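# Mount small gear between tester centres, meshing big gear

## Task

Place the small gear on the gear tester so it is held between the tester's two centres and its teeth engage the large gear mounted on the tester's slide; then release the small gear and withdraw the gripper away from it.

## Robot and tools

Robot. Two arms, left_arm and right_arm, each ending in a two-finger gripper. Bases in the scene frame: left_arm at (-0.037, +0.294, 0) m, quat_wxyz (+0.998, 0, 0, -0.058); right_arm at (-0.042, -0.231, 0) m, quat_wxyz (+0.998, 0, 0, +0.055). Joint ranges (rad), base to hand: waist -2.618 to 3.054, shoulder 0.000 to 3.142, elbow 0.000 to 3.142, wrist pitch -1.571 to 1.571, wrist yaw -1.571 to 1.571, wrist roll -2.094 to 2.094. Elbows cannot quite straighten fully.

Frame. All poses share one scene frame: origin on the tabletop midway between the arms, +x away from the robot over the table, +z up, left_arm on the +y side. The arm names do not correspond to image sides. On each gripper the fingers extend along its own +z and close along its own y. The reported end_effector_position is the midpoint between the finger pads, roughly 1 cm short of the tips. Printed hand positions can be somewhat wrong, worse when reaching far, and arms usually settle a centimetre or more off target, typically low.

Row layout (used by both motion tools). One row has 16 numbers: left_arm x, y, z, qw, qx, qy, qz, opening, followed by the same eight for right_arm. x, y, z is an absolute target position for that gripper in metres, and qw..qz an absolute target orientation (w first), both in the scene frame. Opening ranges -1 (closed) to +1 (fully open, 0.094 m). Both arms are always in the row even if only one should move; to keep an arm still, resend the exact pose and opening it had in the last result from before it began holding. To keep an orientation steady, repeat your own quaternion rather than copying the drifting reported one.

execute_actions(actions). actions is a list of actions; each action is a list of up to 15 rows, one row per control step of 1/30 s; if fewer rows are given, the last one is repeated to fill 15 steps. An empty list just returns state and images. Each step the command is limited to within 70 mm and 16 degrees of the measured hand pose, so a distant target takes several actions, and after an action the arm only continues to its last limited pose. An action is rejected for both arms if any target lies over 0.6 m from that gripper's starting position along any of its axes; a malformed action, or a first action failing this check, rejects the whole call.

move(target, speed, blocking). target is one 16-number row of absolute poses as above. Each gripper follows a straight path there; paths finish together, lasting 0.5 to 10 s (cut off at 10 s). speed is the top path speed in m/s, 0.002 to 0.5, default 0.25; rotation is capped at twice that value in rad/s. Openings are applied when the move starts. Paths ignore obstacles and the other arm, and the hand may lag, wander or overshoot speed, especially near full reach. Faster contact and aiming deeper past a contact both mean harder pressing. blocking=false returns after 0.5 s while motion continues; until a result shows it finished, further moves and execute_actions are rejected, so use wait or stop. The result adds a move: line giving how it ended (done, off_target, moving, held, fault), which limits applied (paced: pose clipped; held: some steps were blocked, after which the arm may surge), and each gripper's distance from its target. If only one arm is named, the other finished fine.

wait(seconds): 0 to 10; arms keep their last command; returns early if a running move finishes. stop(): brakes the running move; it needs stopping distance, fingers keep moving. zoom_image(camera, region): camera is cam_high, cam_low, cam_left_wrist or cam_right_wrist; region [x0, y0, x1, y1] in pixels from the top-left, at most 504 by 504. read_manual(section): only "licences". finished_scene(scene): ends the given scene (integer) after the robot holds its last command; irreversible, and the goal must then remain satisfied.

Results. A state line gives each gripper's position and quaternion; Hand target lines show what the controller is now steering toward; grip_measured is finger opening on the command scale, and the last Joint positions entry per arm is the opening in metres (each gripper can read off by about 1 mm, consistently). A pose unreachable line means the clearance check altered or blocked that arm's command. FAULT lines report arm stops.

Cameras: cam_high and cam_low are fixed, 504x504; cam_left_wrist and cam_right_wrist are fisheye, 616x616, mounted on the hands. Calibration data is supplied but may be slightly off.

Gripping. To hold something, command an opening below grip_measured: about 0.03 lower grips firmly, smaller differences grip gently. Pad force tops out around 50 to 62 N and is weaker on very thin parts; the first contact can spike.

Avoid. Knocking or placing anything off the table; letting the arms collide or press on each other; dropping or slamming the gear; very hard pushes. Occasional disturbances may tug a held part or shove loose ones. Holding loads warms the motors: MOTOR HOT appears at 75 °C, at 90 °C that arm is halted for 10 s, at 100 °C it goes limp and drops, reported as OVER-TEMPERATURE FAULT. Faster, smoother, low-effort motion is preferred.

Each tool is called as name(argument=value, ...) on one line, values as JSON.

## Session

execute_actions(actions=[])

Scene clock: 0.00 s.
left_arm: end_effector_position=(+0.0149, +0.5858, +0.1294) grip_measured=+1.000 end_effector_quat_wxyz=(-0.278, +0.811, -0.272, +0.436) | right_arm: end_effector_position=(+0.4222, -0.2863, +0.2947) grip_measured=+1.000 end_effector_quat_wxyz=(+0.736, -0.123, +0.664, +0.040)
Joint positions: left_arm=[ 2.065  1.718  1.072 -1.174  1.071 -0.397  0.094] | right_arm=[-0.436  1.534  0.841  0.797 -0.561 -0.075  0.094]
Joint velocities: left_arm=[ 0.002 -0.002 -0.017 -0.081  0.066  0.022  0.   ] | right_arm=[ 0.002  0.012 -0.007 -0.022  0.037 -0.022  0.   ]
Hand target (left_arm): +0.015, +0.588, +0.133; -0.288, +0.807, -0.275, +0.436
Hand target (right_arm): +0.422, -0.286, +0.297; +0.736, -0.123, +0.665, +0.040
camera_calibration (this result's frames):
cam_left_wrist: T_world_to_cam=[[0.278176, 0.540783, 0.793833, -0.426758], [-0.233498, -0.76359, 0.602004, 0.381692], [0.931717, -0.352822, -0.0861402, 0.307195], [0, 0, 0, 1]] pos_world=[-0.0783805, 0.630625, 0.135457]
cam_right_wrist: T_world_to_cam=[[0.269303, -0.932681, 0.239961, -0.44169], [-0.320132, -0.321694, -0.891083, 0.353386], [0.90829, 0.163152, -0.385214, -0.102869], [0, 0, 0, 1]] pos_world=[0.325514, -0.281491, 0.381258]

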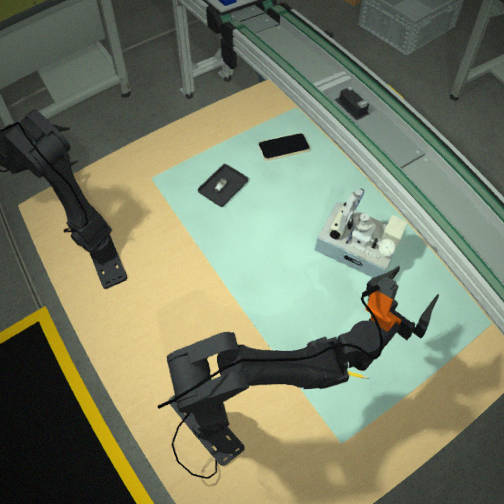

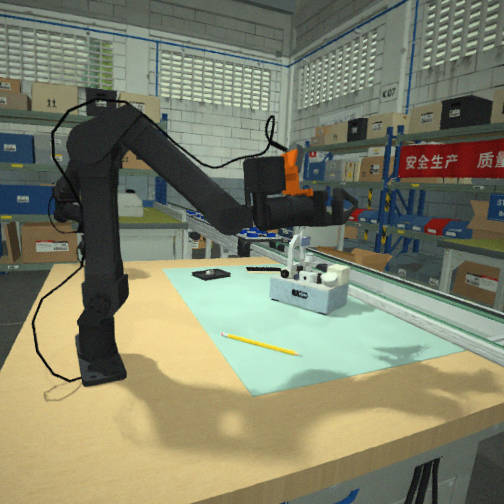

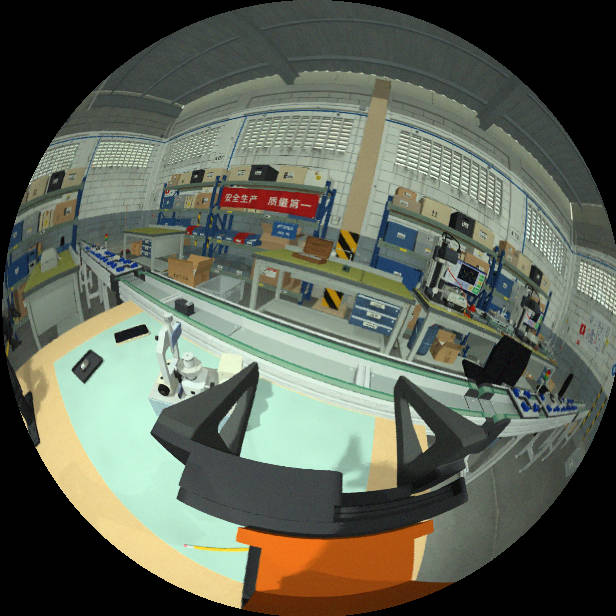

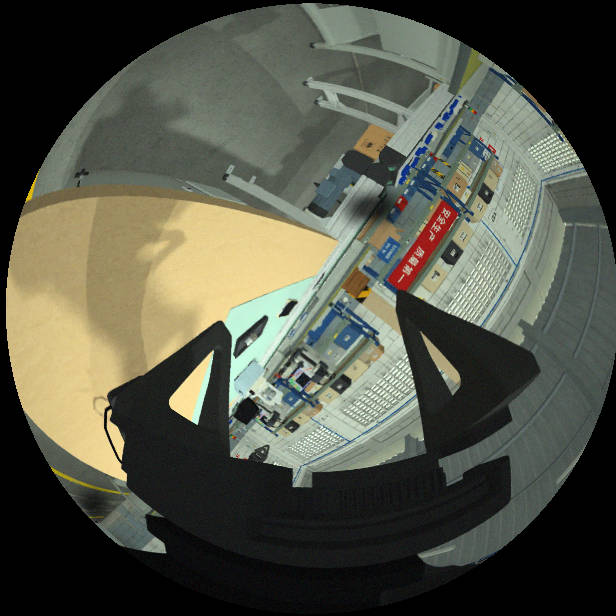

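zoom_image(camera="cam_high", region=[190, 155, 260, 215])

zoom_image(camera="cam_high", region=[305, 180, 415, 290])

zoom_image(camera="cam_low", region=[260, 215, 360, 320])

zoom_image(camera="cam_low", region=[185, 255, 240, 290])

Region (190, 155, 260, 215) of cam_high's 504x504 image, scaled by 7.200, with more detail than that image has; it fills the top 432 rows of this view, and the rest is white.

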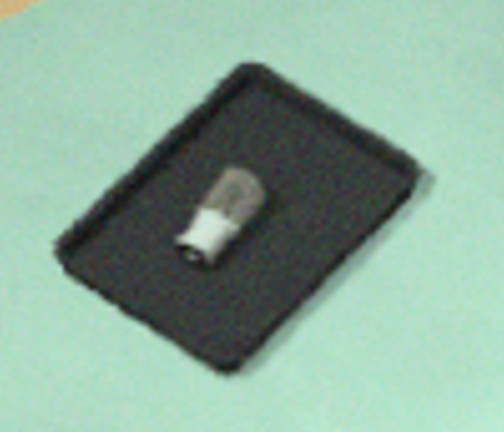

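Region (305, 180, 415, 290) of cam_high's 504x504 image, scaled by 4.582, with more detail than that image has.

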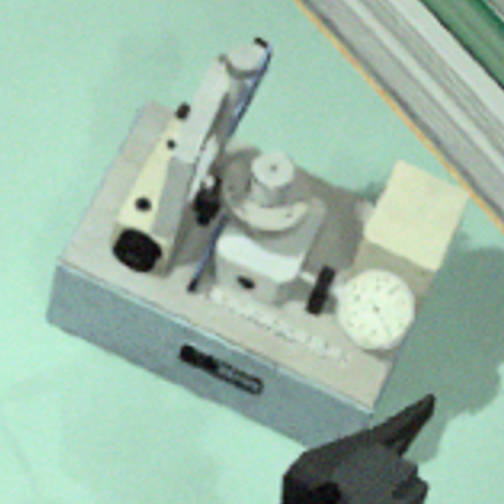

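Region (260, 215, 360, 320) of cam_low's 504x504 image, scaled by 4.800, with more detail than that image has; it fills the left 480 columns of this view, and the rest is white.

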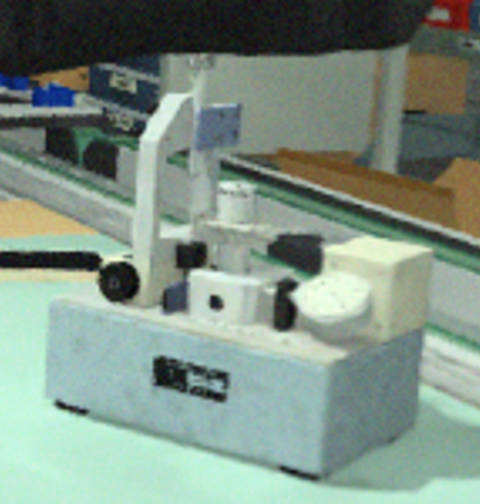

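Region (185, 255, 240, 290) of cam_low's 504x504 image, scaled by 9.164, with more detail than that image has; it fills the top 321 rows of this view, and the rest is white.

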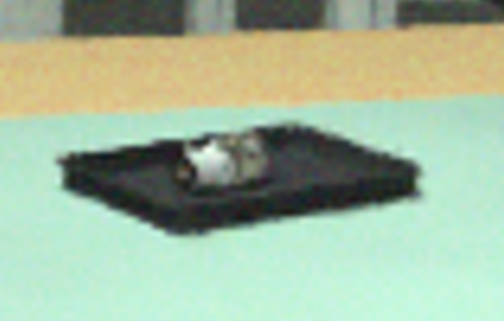

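zoom_image(camera="cam_low", region=[280, 222, 330, 285])

zoom_image(camera="cam_left_wrist", region=[140, 305, 250, 415])

zoom_image(camera="cam_left_wrist", region=[60, 340, 120, 390])

Region (280, 222, 330, 285) of cam_low's 504x504 image, scaled by 8.000, with more detail than that image has; it fills the left 400 columns of this view, and the rest is white.

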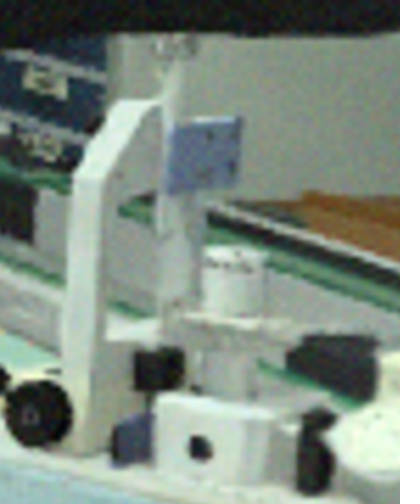

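Region (140, 305, 250, 415) of cam_left_wrist's 616x616 image, scaled by 4.582, with more detail than that image has.

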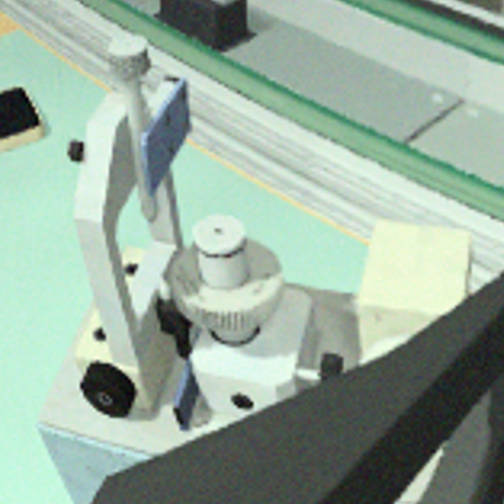

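Region (60, 340, 120, 390) of cam_left_wrist's 616x616 image, scaled by 8.400, with more detail than that image has.

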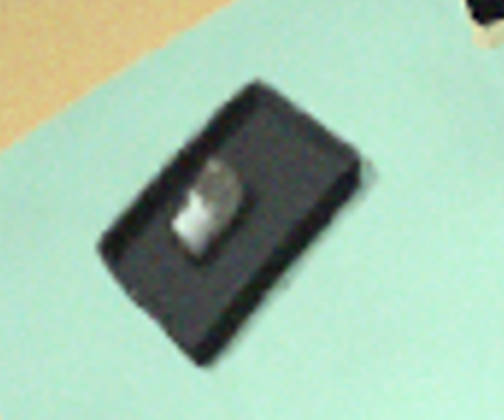

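execute_actions(actions=[])

Scene clock: 120.00 s.
left_arm: end_effector_position=(+0.0149, +0.5858, +0.1294) grip_measured=+1.000 end_effector_quat_wxyz=(-0.278, +0.811, -0.272, +0.436) | right_arm: end_effector_position=(+0.4222, -0.2863, +0.2947) grip_measured=+1.000 end_effector_quat_wxyz=(+0.736, -0.123, +0.664, +0.040)
Joint positions: left_arm=[ 2.065  1.718  1.072 -1.174  1.071 -0.397  0.094] | right_arm=[-0.436  1.534  0.841  0.797 -0.561 -0.075  0.094]
Joint velocities: left_arm=[-0.007 -0.007 -0.007 -0.051  0.007  0.037  0.   ] | right_arm=[-0.007  0.032 -0.007 -0.022 -0.066 -0.066  0.   ]
Hand target (left_arm): +0.015, +0.588, +0.133; -0.288, +0.807, -0.275, +0.436
Hand target (right_arm): +0.422, -0.286, +0.297; +0.736, -0.123, +0.665, +0.040
camera_calibration (this result's frames):
cam_left_wrist: T_world_to_cam=[[0.278176, 0.540783, 0.793833, -0.426758], [-0.233498, -0.76359, 0.602004, 0.381692], [0.931717, -0.352822, -0.0861402, 0.307195], [0, 0, 0, 1]] pos_world=[-0.0783805, 0.630625, 0.135457]
cam_right_wrist: T_world_to_cam=[[0.269303, -0.932681, 0.239961, -0.44169], [-0.320132, -0.321694, -0.891083, 0.353386], [0.90829, 0.163152, -0.385214, -0.102869], [0, 0, 0, 1]] pos_world=[0.325514, -0.281491, 0.381258]

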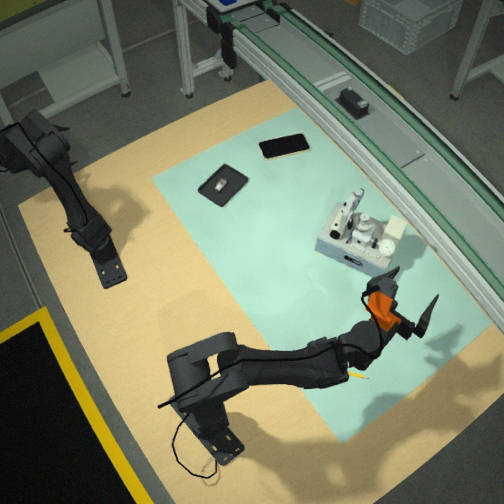

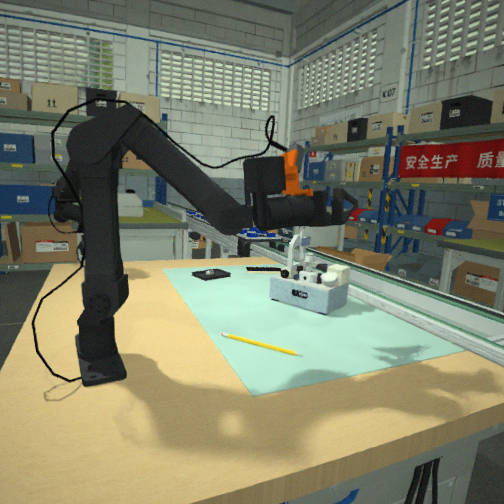

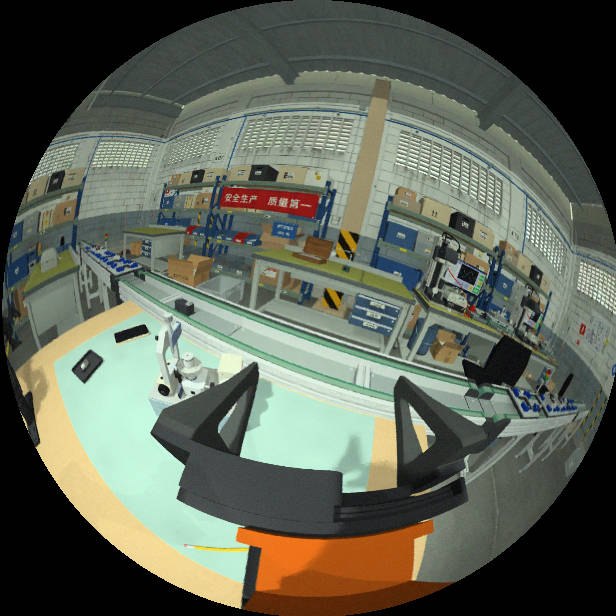

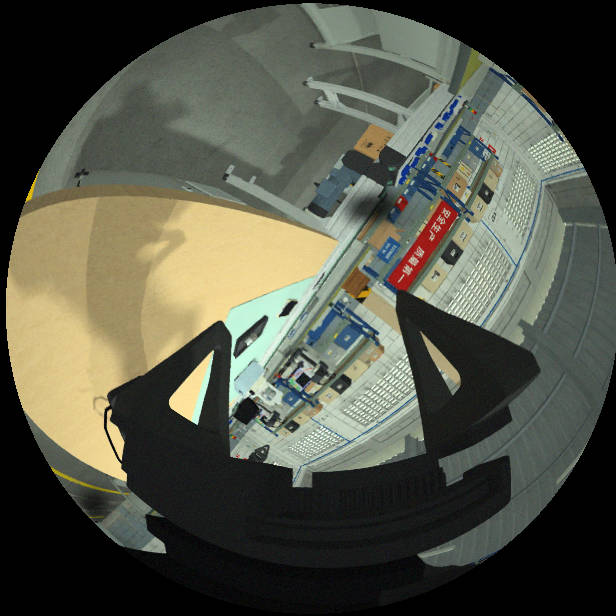

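zoom_image(camera="cam_high", region=[290, 170, 430, 290])

zoom_image(camera="cam_high", region=[185, 150, 265, 220])

zoom_image(camera="cam_low", region=[250, 210, 370, 325])

zoom_image(camera="cam_left_wrist", region=[60, 290, 270, 440])

Region (290, 170, 430, 290) of cam_high's 504x504 image, scaled by 3.600, with more detail than that image has; it fills the top 432 rows of this view, and the rest is white.

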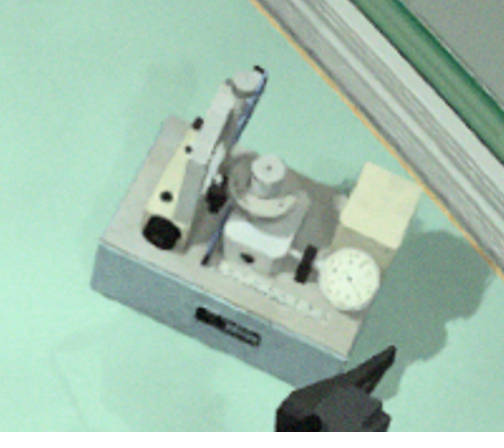

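Region (185, 150, 265, 220) of cam_high's 504x504 image, scaled by 6.300, with more detail than that image has; it fills the top 441 rows of this view, and the rest is white.

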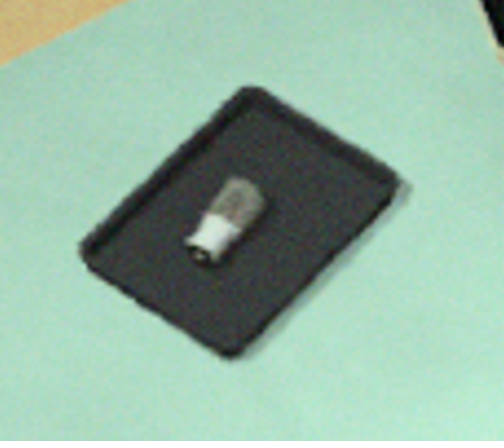

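Region (250, 210, 370, 325) of cam_low's 504x504 image, scaled by 4.200, with more detail than that image has; it fills the top 483 rows of this view, and the rest is white.

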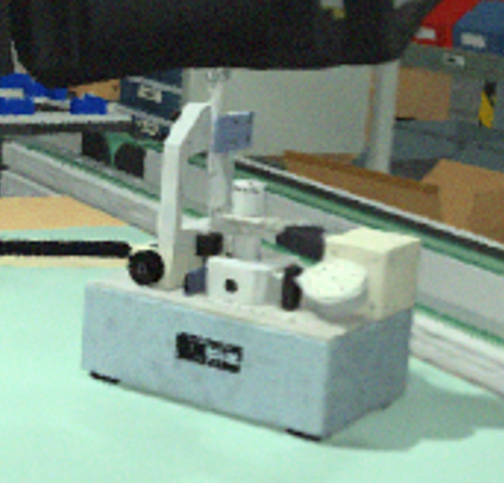

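Region (60, 290, 270, 440) of cam_left_wrist's 616x616 image, scaled by 2.400, with more detail than that image has; it fills the top 360 rows of this view, and the rest is white.

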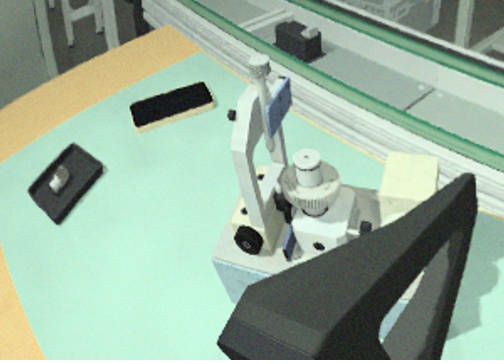

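move(target=[0.33, 0.288, 0.125, 0, 0.0872, 0.9962, 0, -0.05, 0.422, -0.286, 0.297, 0.736, -0.123, 0.665, 0.040, 1.0], speed=0.5)

Scene clock: 230.23 s.
left_arm: end_effector_position=(+0.3238, +0.2922, +0.1202) grip_measured=-0.048 end_effector_quat_wxyz=(-0.014, +0.083, +0.996, -0.001) | right_arm: end_effector_position=(+0.4222, -0.2863, +0.2947) grip_measured=+1.000 end_effector_quat_wxyz=(+0.736, -0.123, +0.664, +0.040)
Joint positions: left_arm=[ 0.107  1.941  1.716 -1.375  0.     0.157  0.045] | right_arm=[-0.436  1.534  0.841  0.797 -0.561 -0.075  0.094]
Joint velocities: left_arm=[-0.002  0.002  0.002 -0.081 -0.051 -0.007  0.002] | right_arm=[-0.007 -0.012 -0.007  0.007  0.022  0.022  0.   ]
Hand target (left_arm): +0.329, +0.293, +0.124; -0.009, +0.089, +0.996, +0.003
Hand target (right_arm): +0.422, -0.286, +0.297; +0.736, -0.123, +0.665, +0.040
Off the commanded pose (left_arm): 0.009 m, 2 deg.
Off the commanded pose (right_arm): 0.002 m, 0 deg.
move: done
camera_calibration (this result's frames):
cam_left_wrist: T_world_to_cam=[[-0.361853, -0.931922, 0.0241693, 0.383499], [-0.691027, 0.285538, 0.664041, 0.0693904], [-0.625735, 0.223583, -0.747306, 0.330378], [0, 0, 0, 1]] pos_world=[0.39345, 0.263711, 0.191547]
cam_right_wrist: T_world_to_cam=[[0.269303, -0.932681, 0.239961, -0.44169], [-0.320132, -0.321694, -0.891083, 0.353386], [0.90829, 0.163152, -0.385214, -0.102869], [0, 0, 0, 1]] pos_world=[0.325514, -0.281491, 0.381258]

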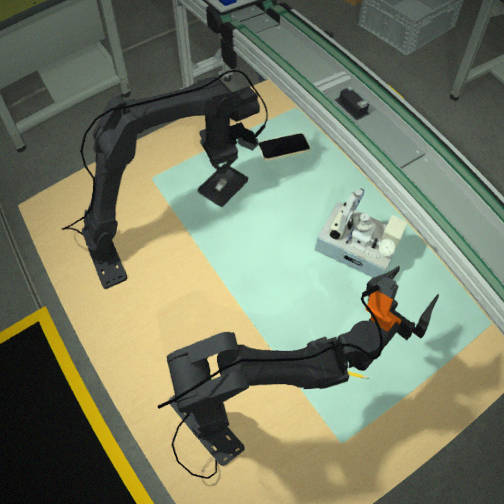

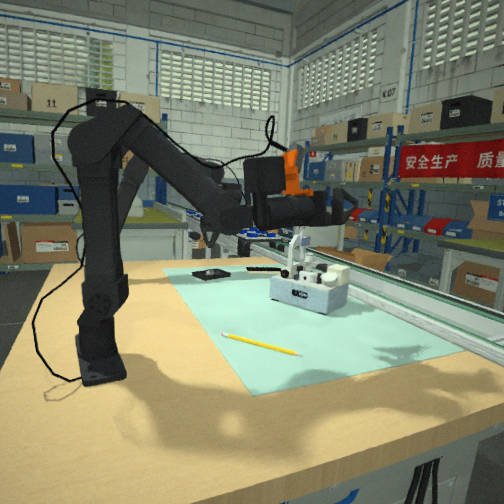

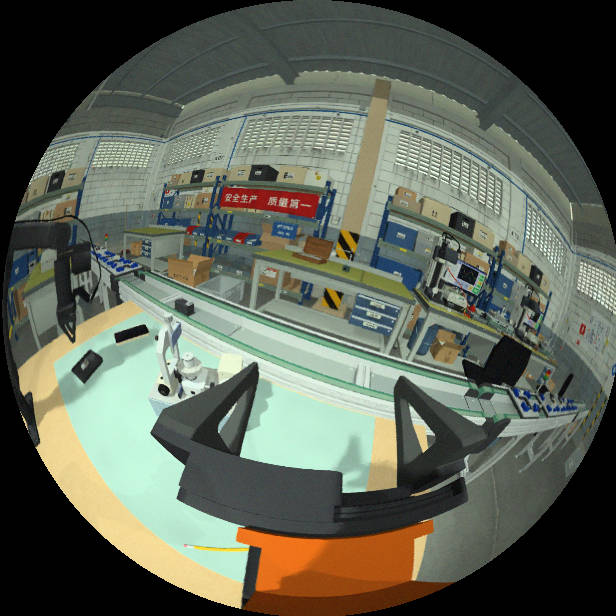

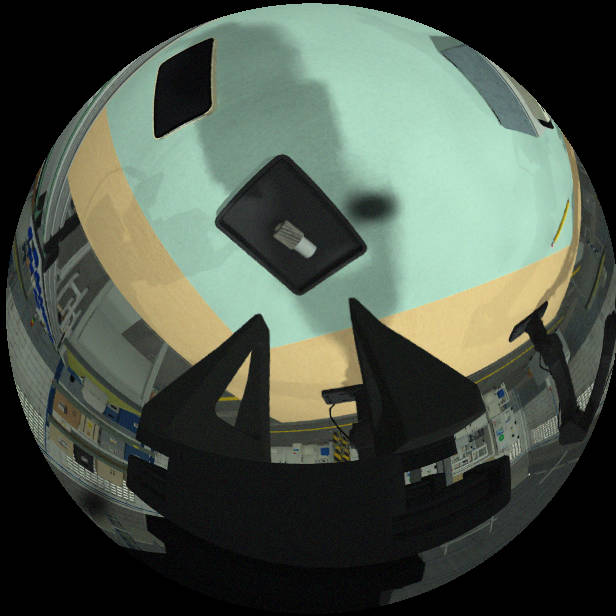

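zoom_image(camera="cam_right_wrist", region=[250, 195, 340, 285])

zoom_image(camera="cam_right_wrist", region=[200, 140, 400, 340])

Region (250, 195, 340, 285) of cam_right_wrist's 616x616 image, scaled by 5.600, with more detail than that image has.

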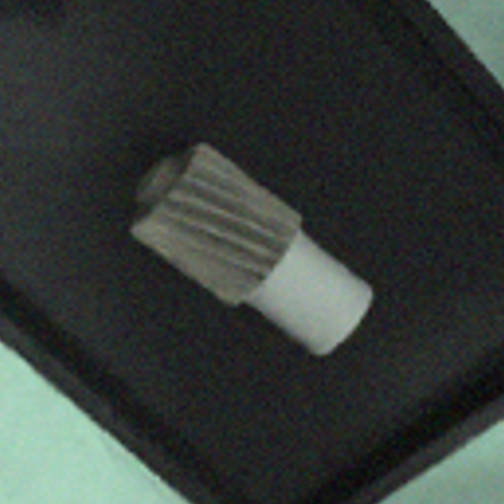

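Region (200, 140, 400, 340) of cam_right_wrist's 616x616 image, scaled by 2.520, with more detail than that image has.

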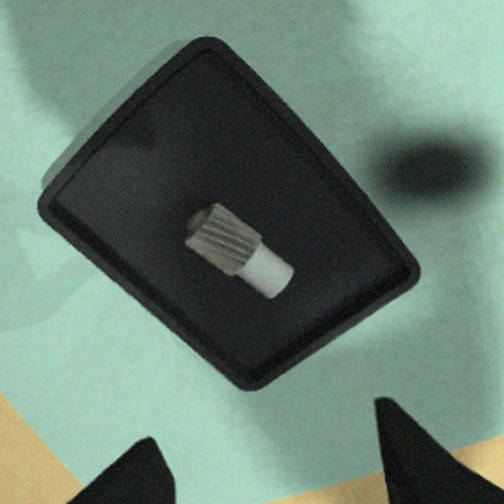

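execute_actions(actions=[[[0.329,0.292,0.1237,0,0.0915,0.9958,0,-0.05,0.422,-0.286,0.297,0.736,-0.123,0.665,0.040,1.0],[0.3291,0.2921,0.1227,0,0.1042,0.9946,0,-0.05,0.422,-0.286,0.297,0.736,-0.123,0.665,0.040,1.0],[0.3292,0.2923,0.1211,0,0.1245,0.9922,0,-0.05,0.422,-0.286,0.297,0.736,-0.123,0.665,0.040,1.0],[0.3293,0.2925,0.1189,0.001,0.1513,0.9885,0,-0.05,0.422,-0.286,0.297,0.736,-0.123,0.665,0.040,1.0],[0.3295,0.2927,0.1163,0.001,0.1843,0.9829,0,-0.05,0.422,-0.286,0.297,0.736,-0.123,0.665,0.040,1.0],[0.3297,0.2930,0.1133,0.002,0.2222,0.9750,0,-0.05,0.422,-0.286,0.297,0.736,-0.123,0.665,0.040,1.0],[0.3300,0.2933,0.1098,0.002,0.2644,0.9644,0.001,-0.05,0.422,-0.286,0.297,0.736,-0.123,0.665,0.040,1.0],[0.3302,0.2937,0.1061,0.003,0.3098,0.9508,0.001,-0.05,0.422,-0.286,0.297,0.736,-0.123,0.665,0.040,1.0],[0.3305,0.2941,0.1021,0.003,0.3577,0.9338,0.001,-0.05,0.422,-0.286,0.297,0.736,-0.123,0.665,0.040,1.0],[0.3308,0.2945,0.0980,0.004,0.4069,0.9135,0.002,-0.05,0.422,-0.286,0.297,0.736,-0.123,0.665,0.040,1.0],[0.3311,0.2949,0.0936,0.005,0.4565,0.8897,0.002,-0.05,0.422,-0.286,0.297,0.736,-0.123,0.665,0.040,1.0],[0.3314,0.2953,0.0892,0.005,0.5057,0.8627,0.003,-0.05,0.422,-0.286,0.297,0.736,-0.123,0.665,0.040,1.0],[0.3316,0.2957,0.0848,0.005,0.5537,0.8327,0.004,-0.05,0.422,-0.286,0.297,0.736,-0.123,0.665,0.040,1.0],[0.3319,0.2961,0.0804,0.006,0.5996,0.8003,0.004,-0.05,0.422,-0.286,0.297,0.736,-0.123,0.665,0.040,1.0],[0.3322,0.2965,0.0760,0.006,0.6427,0.7662,0.005,-0.05,0.422,-0.286,0.297,0.736,-0.123,0.665,0.040,1.0]],[[0.3325,0.2969,0.0719,0.006,0.6825,0.7309,0.006,-0.05,0.422,-0.286,0.297,0.736,-0.123,0.665,0.040,1.0],[0.3328,0.2973,0.0679,0.007,0.7187,0.6953,0.007,-0.05,0.422,-0.286,0.297,0.736,-0.123,0.665,0.040,1.0],[0.3330,0.2977,0.0642,0.007,0.7509,0.6604,0.008,-0.05,0.422,-0.286,0.297,0.736,-0.123,0.665,0.040,1.0],[0.3333,0.2980,0.0607,0.007,0.7789,0.6271,0.008,-0.05,0.422,-0.286,0.297,0.736,-0.123,0.665,0.040,1.0],[0.3335,0.2983,0.0577,0.007,0.8026,0.5965,0.009,-0.05,0.422,-0.286,0.297,0.736,-0.123,0.665,0.040,1.0],[0.3337,0.2985,0.0551,0.007,0.8221,0.5693,0.010,-0.05,0.422,-0.286,0.297,0.736,-0.123,0.665,0.040,1.0],[0.3338,0.2987,0.0529,0.007,0.8372,0.5468,0.010,-0.05,0.422,-0.286,0.297,0.736,-0.123,0.665,0.040,1.0],[0.3339,0.2989,0.0513,0.0065,0.8482,0.5296,0.0105,-0.05,0.422,-0.286,0.297,0.736,-0.123,0.665,0.040,1.0],[0.334,0.299,0.0503,0.0065,0.8549,0.5188,0.0107,-0.05,0.422,-0.286,0.297,0.736,-0.123,0.665,0.040,1.0],[0.334,0.299,0.0500,0.0064,0.8572,0.5150,0.0107,-0.05,0.422,-0.286,0.297,0.736,-0.123,0.665,0.040,1.0]]])

Scene clock: 351.23 s.
left_arm: end_effector_position=(+0.3348, +0.2984, +0.0535) grip_measured=-0.048 end_effector_quat_wxyz=(-0.019, +0.636, +0.771, +0.007) | right_arm: end_effector_position=(+0.4222, -0.2863, +0.2947) grip_measured=+1.000 end_effector_quat_wxyz=(+0.736, -0.123, +0.664, +0.040)
Joint positions: left_arm=[ 0.107  2.005  1.539 -1.126 -0.035  1.37   0.045] | right_arm=[-0.436  1.534  0.841  0.797 -0.561 -0.075  0.094]
Joint velocities: left_arm=[-0.007 -0.002 -0.085  0.198  0.007  1.326 -0.001] | right_arm=[-0.007  0.017  0.002 -0.037  0.007 -0.007  0.   ]
Hand target (left_arm): +0.334, +0.299, +0.050; -0.019, +0.712, +0.702, +0.010
Hand target (right_arm): +0.422, -0.286, +0.297; +0.736, -0.123, +0.665, +0.040
Off the commanded pose (left_arm): 0.004 m, 39 deg; orientation clipped at the last step of the last action.
Off the commanded pose (right_arm): 0.002 m, 0 deg.
camera_calibration (this result's frames):
cam_left_wrist: T_world_to_cam=[[-0.999309, 0.0123102, 0.0350749, 0.325938], [0.0326488, 0.741783, 0.669845, -0.259267], [-0.017772, 0.670527, -0.741672, -0.0512434], [0, 0, 0, 1]] pos_world=[0.333267, 0.222667, 0.12423]
cam_right_wrist: T_world_to_cam=[[0.269303, -0.932681, 0.239961, -0.44169], [-0.320132, -0.321694, -0.891083, 0.353386], [0.90829, 0.163152, -0.385214, -0.102869], [0, 0, 0, 1]] pos_world=[0.325514, -0.281491, 0.381258]

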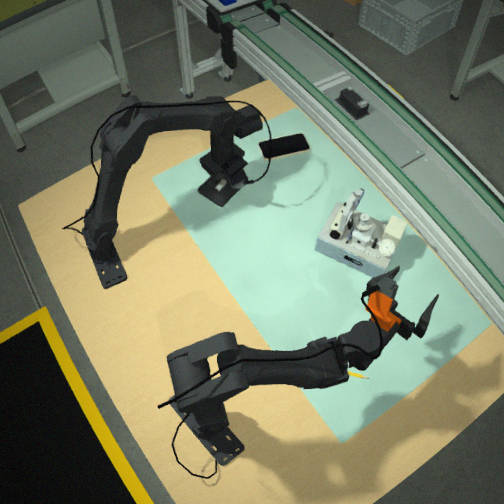

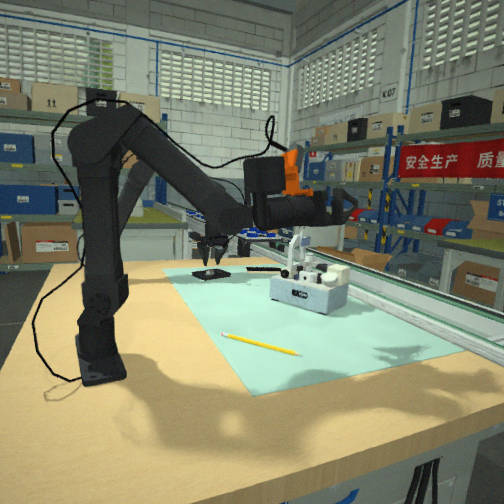

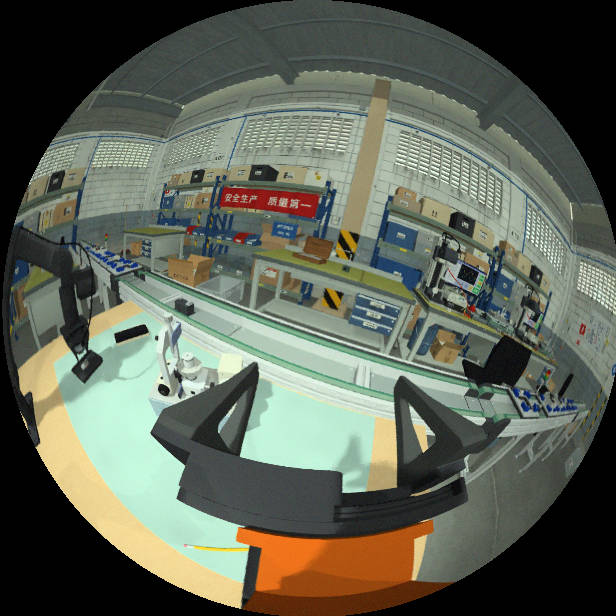

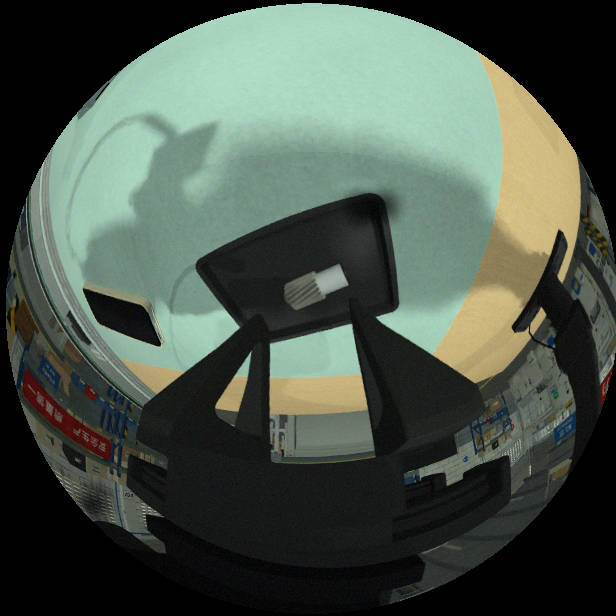

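execute_actions(actions=[[[0.332,0.299,0.048,0.0064,0.8572,0.5150,0.0107,-0.05,0.422,-0.286,0.297,0.736,-0.123,0.665,0.040,1.0],[0.331,0.299,0.047,0.0064,0.8572,0.5150,0.0107,-0.05,0.422,-0.286,0.297,0.736,-0.123,0.665,0.040,1.0],[0.330,0.299,0.046,0.0064,0.8572,0.5150,0.0107,-0.05,0.422,-0.286,0.297,0.736,-0.123,0.665,0.040,1.0],[0.3295,0.299,0.045,0.0064,0.8572,0.5150,0.0107,-0.05,0.422,-0.286,0.297,0.736,-0.123,0.665,0.040,1.0]]])

execute_actions(actions=[])

Scene clock: 356.97 s.
left_arm: end_effector_position=(+0.3328, +0.2998, +0.0428) grip_measured=-0.048 end_effector_quat_wxyz=(-0.005, +0.848, +0.530, +0.014) | right_arm: end_effector_position=(+0.4222, -0.2863, +0.2947) grip_measured=+1.000 end_effector_quat_wxyz=(+0.736, -0.123, +0.664, +0.040)
Joint positions: left_arm=[ 0.116  1.971  1.447 -1.028 -0.024  2.025  0.045] | right_arm=[-0.436  1.534  0.841  0.797 -0.561 -0.075  0.094]
Joint velocities: left_arm=[ 0.017 -0.027  0.007  0.022  0.037  0.198  0.   ] | right_arm=[-0.017  0.007  0.007 -0.051 -0.022 -0.007  0.   ]
Hand target (left_arm): +0.329, +0.299, +0.045; +0.006, +0.857, +0.515, +0.011
Hand target (right_arm): +0.422, -0.286, +0.297; +0.736, -0.123, +0.665, +0.040
Off the commanded pose (left_arm): 0.004 m, 2 deg.
Off the commanded pose (right_arm): 0.002 m, 0 deg.
camera_calibration (this result's frames):
cam_left_wrist: T_world_to_cam=[[-0.791143, 0.611487, 0.0133152, 0.0763169], [0.46286, 0.584334, 0.666569, -0.348881], [0.399818, 0.533514, -0.745324, -0.157872], [0, 0, 0, 1]] pos_world=[0.284981, 0.241424, 0.113872]
cam_right_wrist: T_world_to_cam=[[0.269303, -0.932681, 0.239961, -0.44169], [-0.320132, -0.321694, -0.891083, 0.353386], [0.90829, 0.163152, -0.385214, -0.102869], [0, 0, 0, 1]] pos_world=[0.325514, -0.281491, 0.381258]

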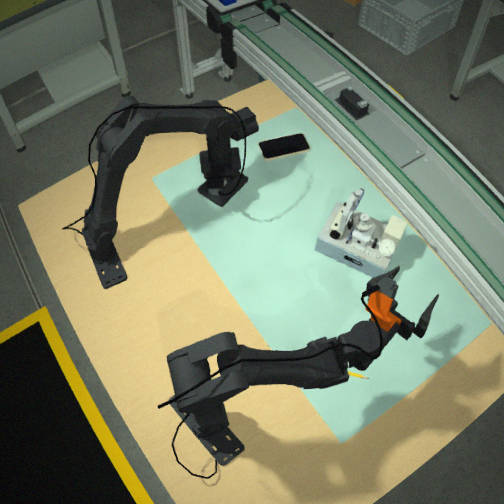

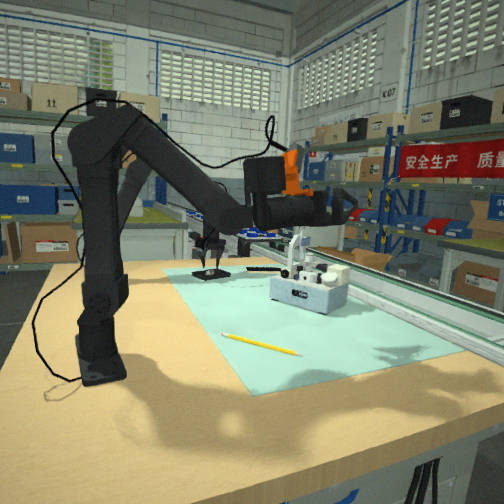

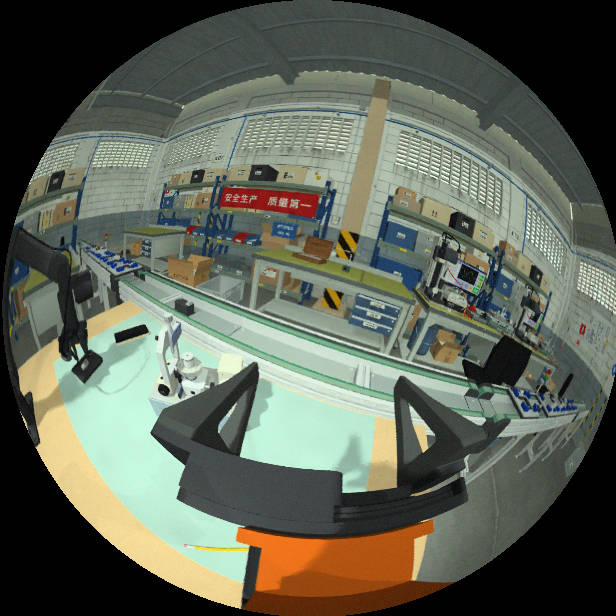

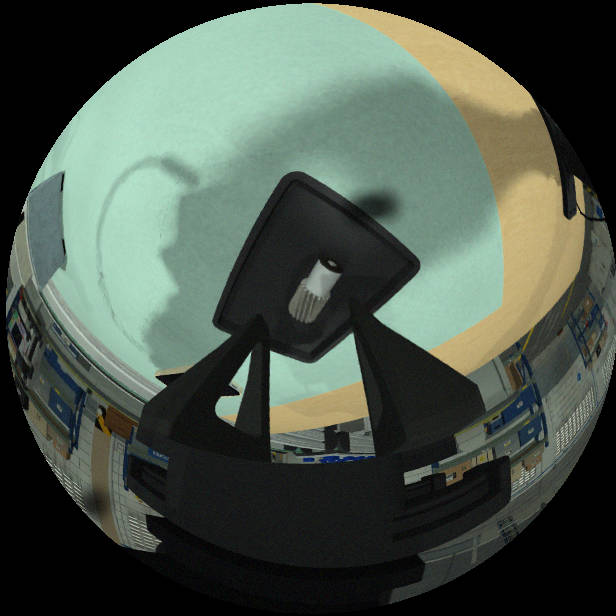

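Scene clock: 356.97 s.
left_arm: end_effector_position=(+0.3328, +0.2998, +0.0428) grip_measured=-0.048 end_effector_quat_wxyz=(-0.005, +0.848, +0.530, +0.014) | right_arm: end_effector_position=(+0.4222, -0.2863, +0.2947) grip_measured=+1.000 end_effector_quat_wxyz=(+0.736, -0.123, +0.664, +0.040)
Joint positions: left_arm=[ 0.116  1.971  1.447 -1.028 -0.024  2.025  0.045] | right_arm=[-0.436  1.534  0.841  0.797 -0.561 -0.075  0.094]
Joint velocities: left_arm=[ 0.017 -0.027  0.007  0.022  0.037  0.198  0.   ] | right_arm=[-0.017  0.007  0.007 -0.051 -0.022 -0.007  0.   ]
Hand target (left_arm): +0.329, +0.299, +0.045; +0.006, +0.857, +0.515, +0.011
Hand target (right_arm): +0.422, -0.286, +0.297; +0.736, -0.123, +0.665, +0.040
Off the commanded pose (left_arm): 0.004 m, 2 deg.
Off the commanded pose (right_arm): 0.002 m, 0 deg.
camera_calibration (this result's frames):
cam_left_wrist: T_world_to_cam=[[-0.791143, 0.611487, 0.0133152, 0.0763169], [0.46286, 0.584334, 0.666569, -0.348881], [0.399818, 0.533514, -0.745324, -0.157872], [0, 0, 0, 1]] pos_world=[0.284981, 0.241424, 0.113872]
cam_right_wrist: T_world_to_cam=[[0.269303, -0.932681, 0.239961, -0.44169], [-0.320132, -0.321694, -0.891083, 0.353386], [0.90829, 0.163152, -0.385214, -0.102869], [0, 0, 0, 1]] pos_world=[0.325514, -0.281491, 0.381258]

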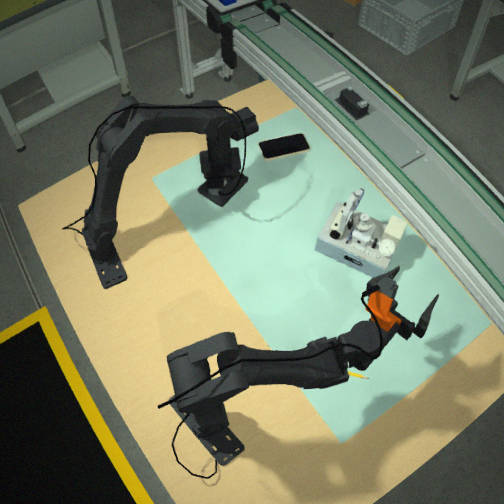

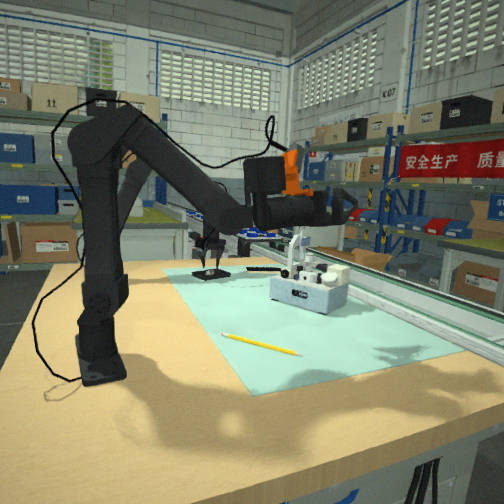

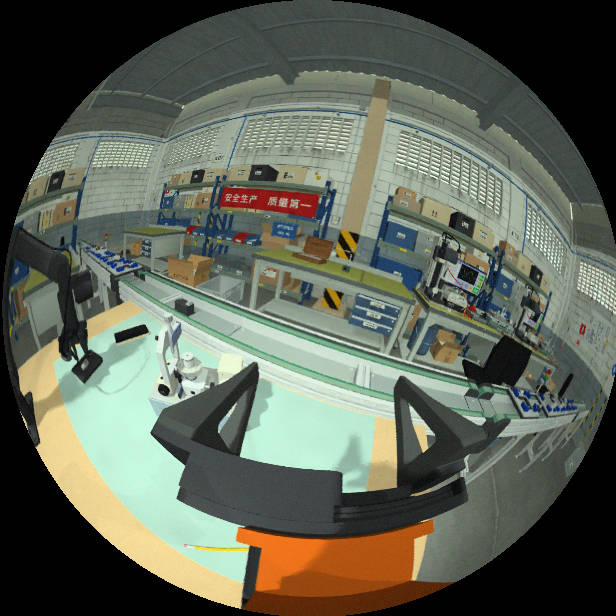

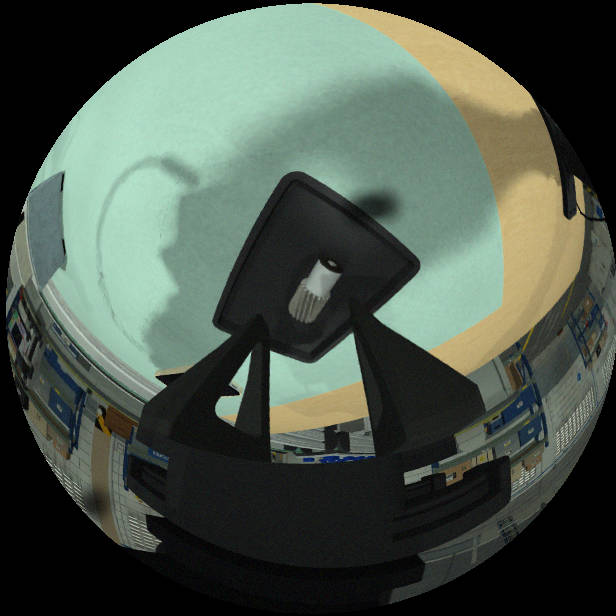

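execute_actions(actions=[])

zoom_image(camera="cam_right_wrist", region=[240, 230, 380, 370])

Scene clock: 359.53 s.
left_arm: end_effector_position=(+0.3350, +0.2989, +0.0433) grip_measured=-0.048 end_effector_quat_wxyz=(-0.000, +0.856, +0.516, +0.017) | right_arm: end_effector_position=(+0.4222, -0.2863, +0.2947) grip_measured=+1.000 end_effector_quat_wxyz=(+0.736, -0.123, +0.664, +0.040)
Joint positions: left_arm=[ 0.116  1.969  1.447 -1.02  -0.018  2.058  0.045] | right_arm=[-0.436  1.534  0.841  0.797 -0.561 -0.075  0.094]
Joint velocities: left_arm=[ 0.002 -0.002 -0.002  0.066 -0.007 -0.022 -0.001] | right_arm=[-0.002 -0.007  0.002  0.007 -0.051  0.037  0.   ]
Hand target (left_arm): +0.329, +0.299, +0.045; +0.006, +0.857, +0.515, +0.011
Hand target (right_arm): +0.422, -0.286, +0.297; +0.736, -0.123, +0.665, +0.040
Off the commanded pose (left_arm): 0.006 m, 1 deg.
Off the commanded pose (right_arm): 0.002 m, 0 deg.
camera_calibration (this result's frames):
cam_left_wrist: T_world_to_cam=[[-0.770901, 0.636948, 0.0030174, 0.0646411], [0.475519, 0.572359, 0.668047, -0.350487], [0.423784, 0.516433, -0.744113, -0.160841], [0, 0, 0, 1]] pos_world=[0.284657, 0.242495, 0.114263]
cam_right_wrist: T_world_to_cam=[[0.269303, -0.932681, 0.239961, -0.44169], [-0.320132, -0.321694, -0.891083, 0.353386], [0.90829, 0.163152, -0.385214, -0.102869], [0, 0, 0, 1]] pos_world=[0.325514, -0.281491, 0.381258]

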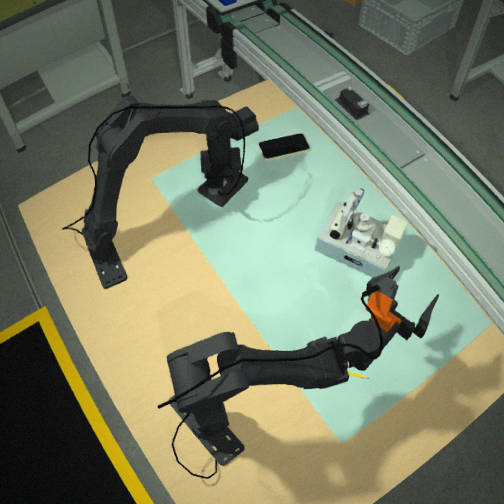

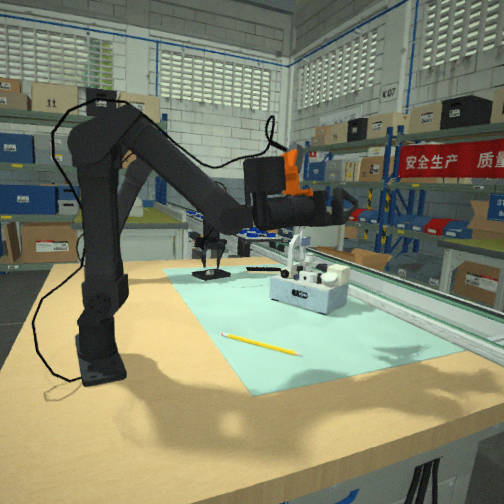

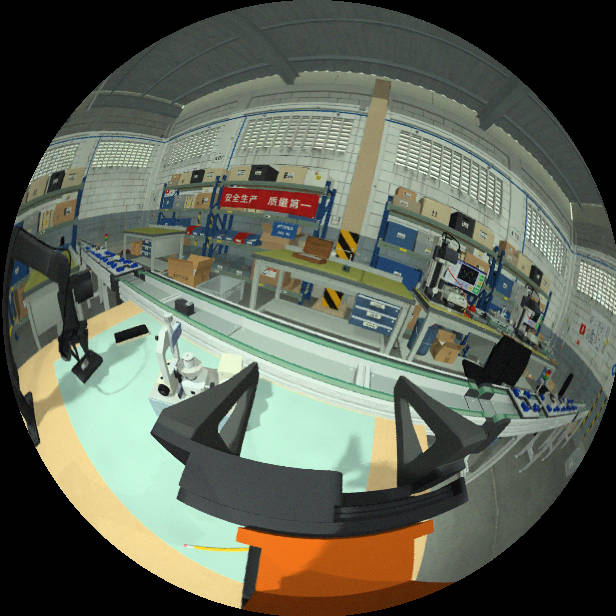

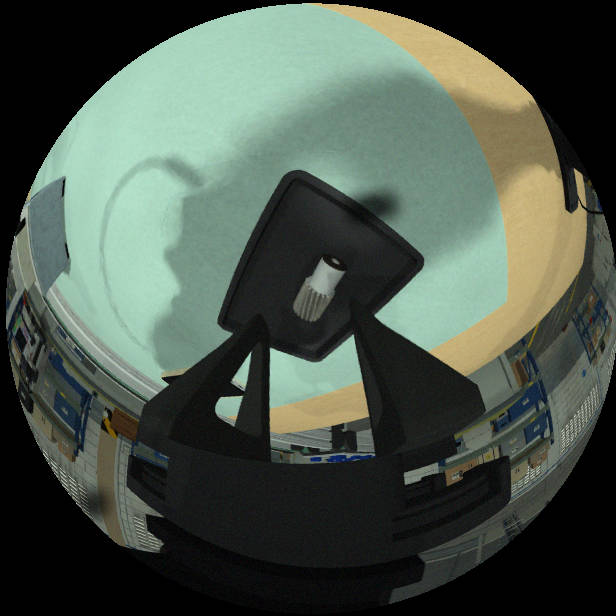

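Region (240, 230, 380, 370) of cam_right_wrist's 616x616 image, scaled by 3.600, with more detail than that image has.

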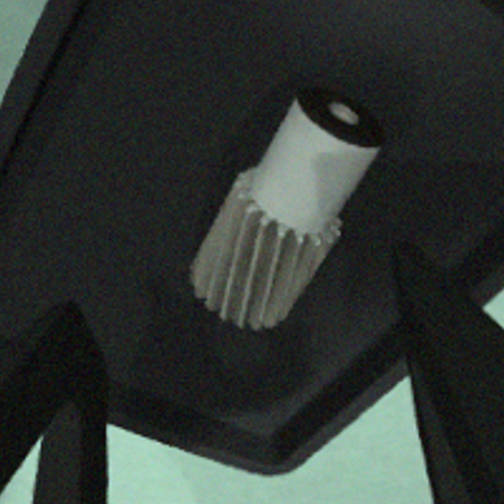

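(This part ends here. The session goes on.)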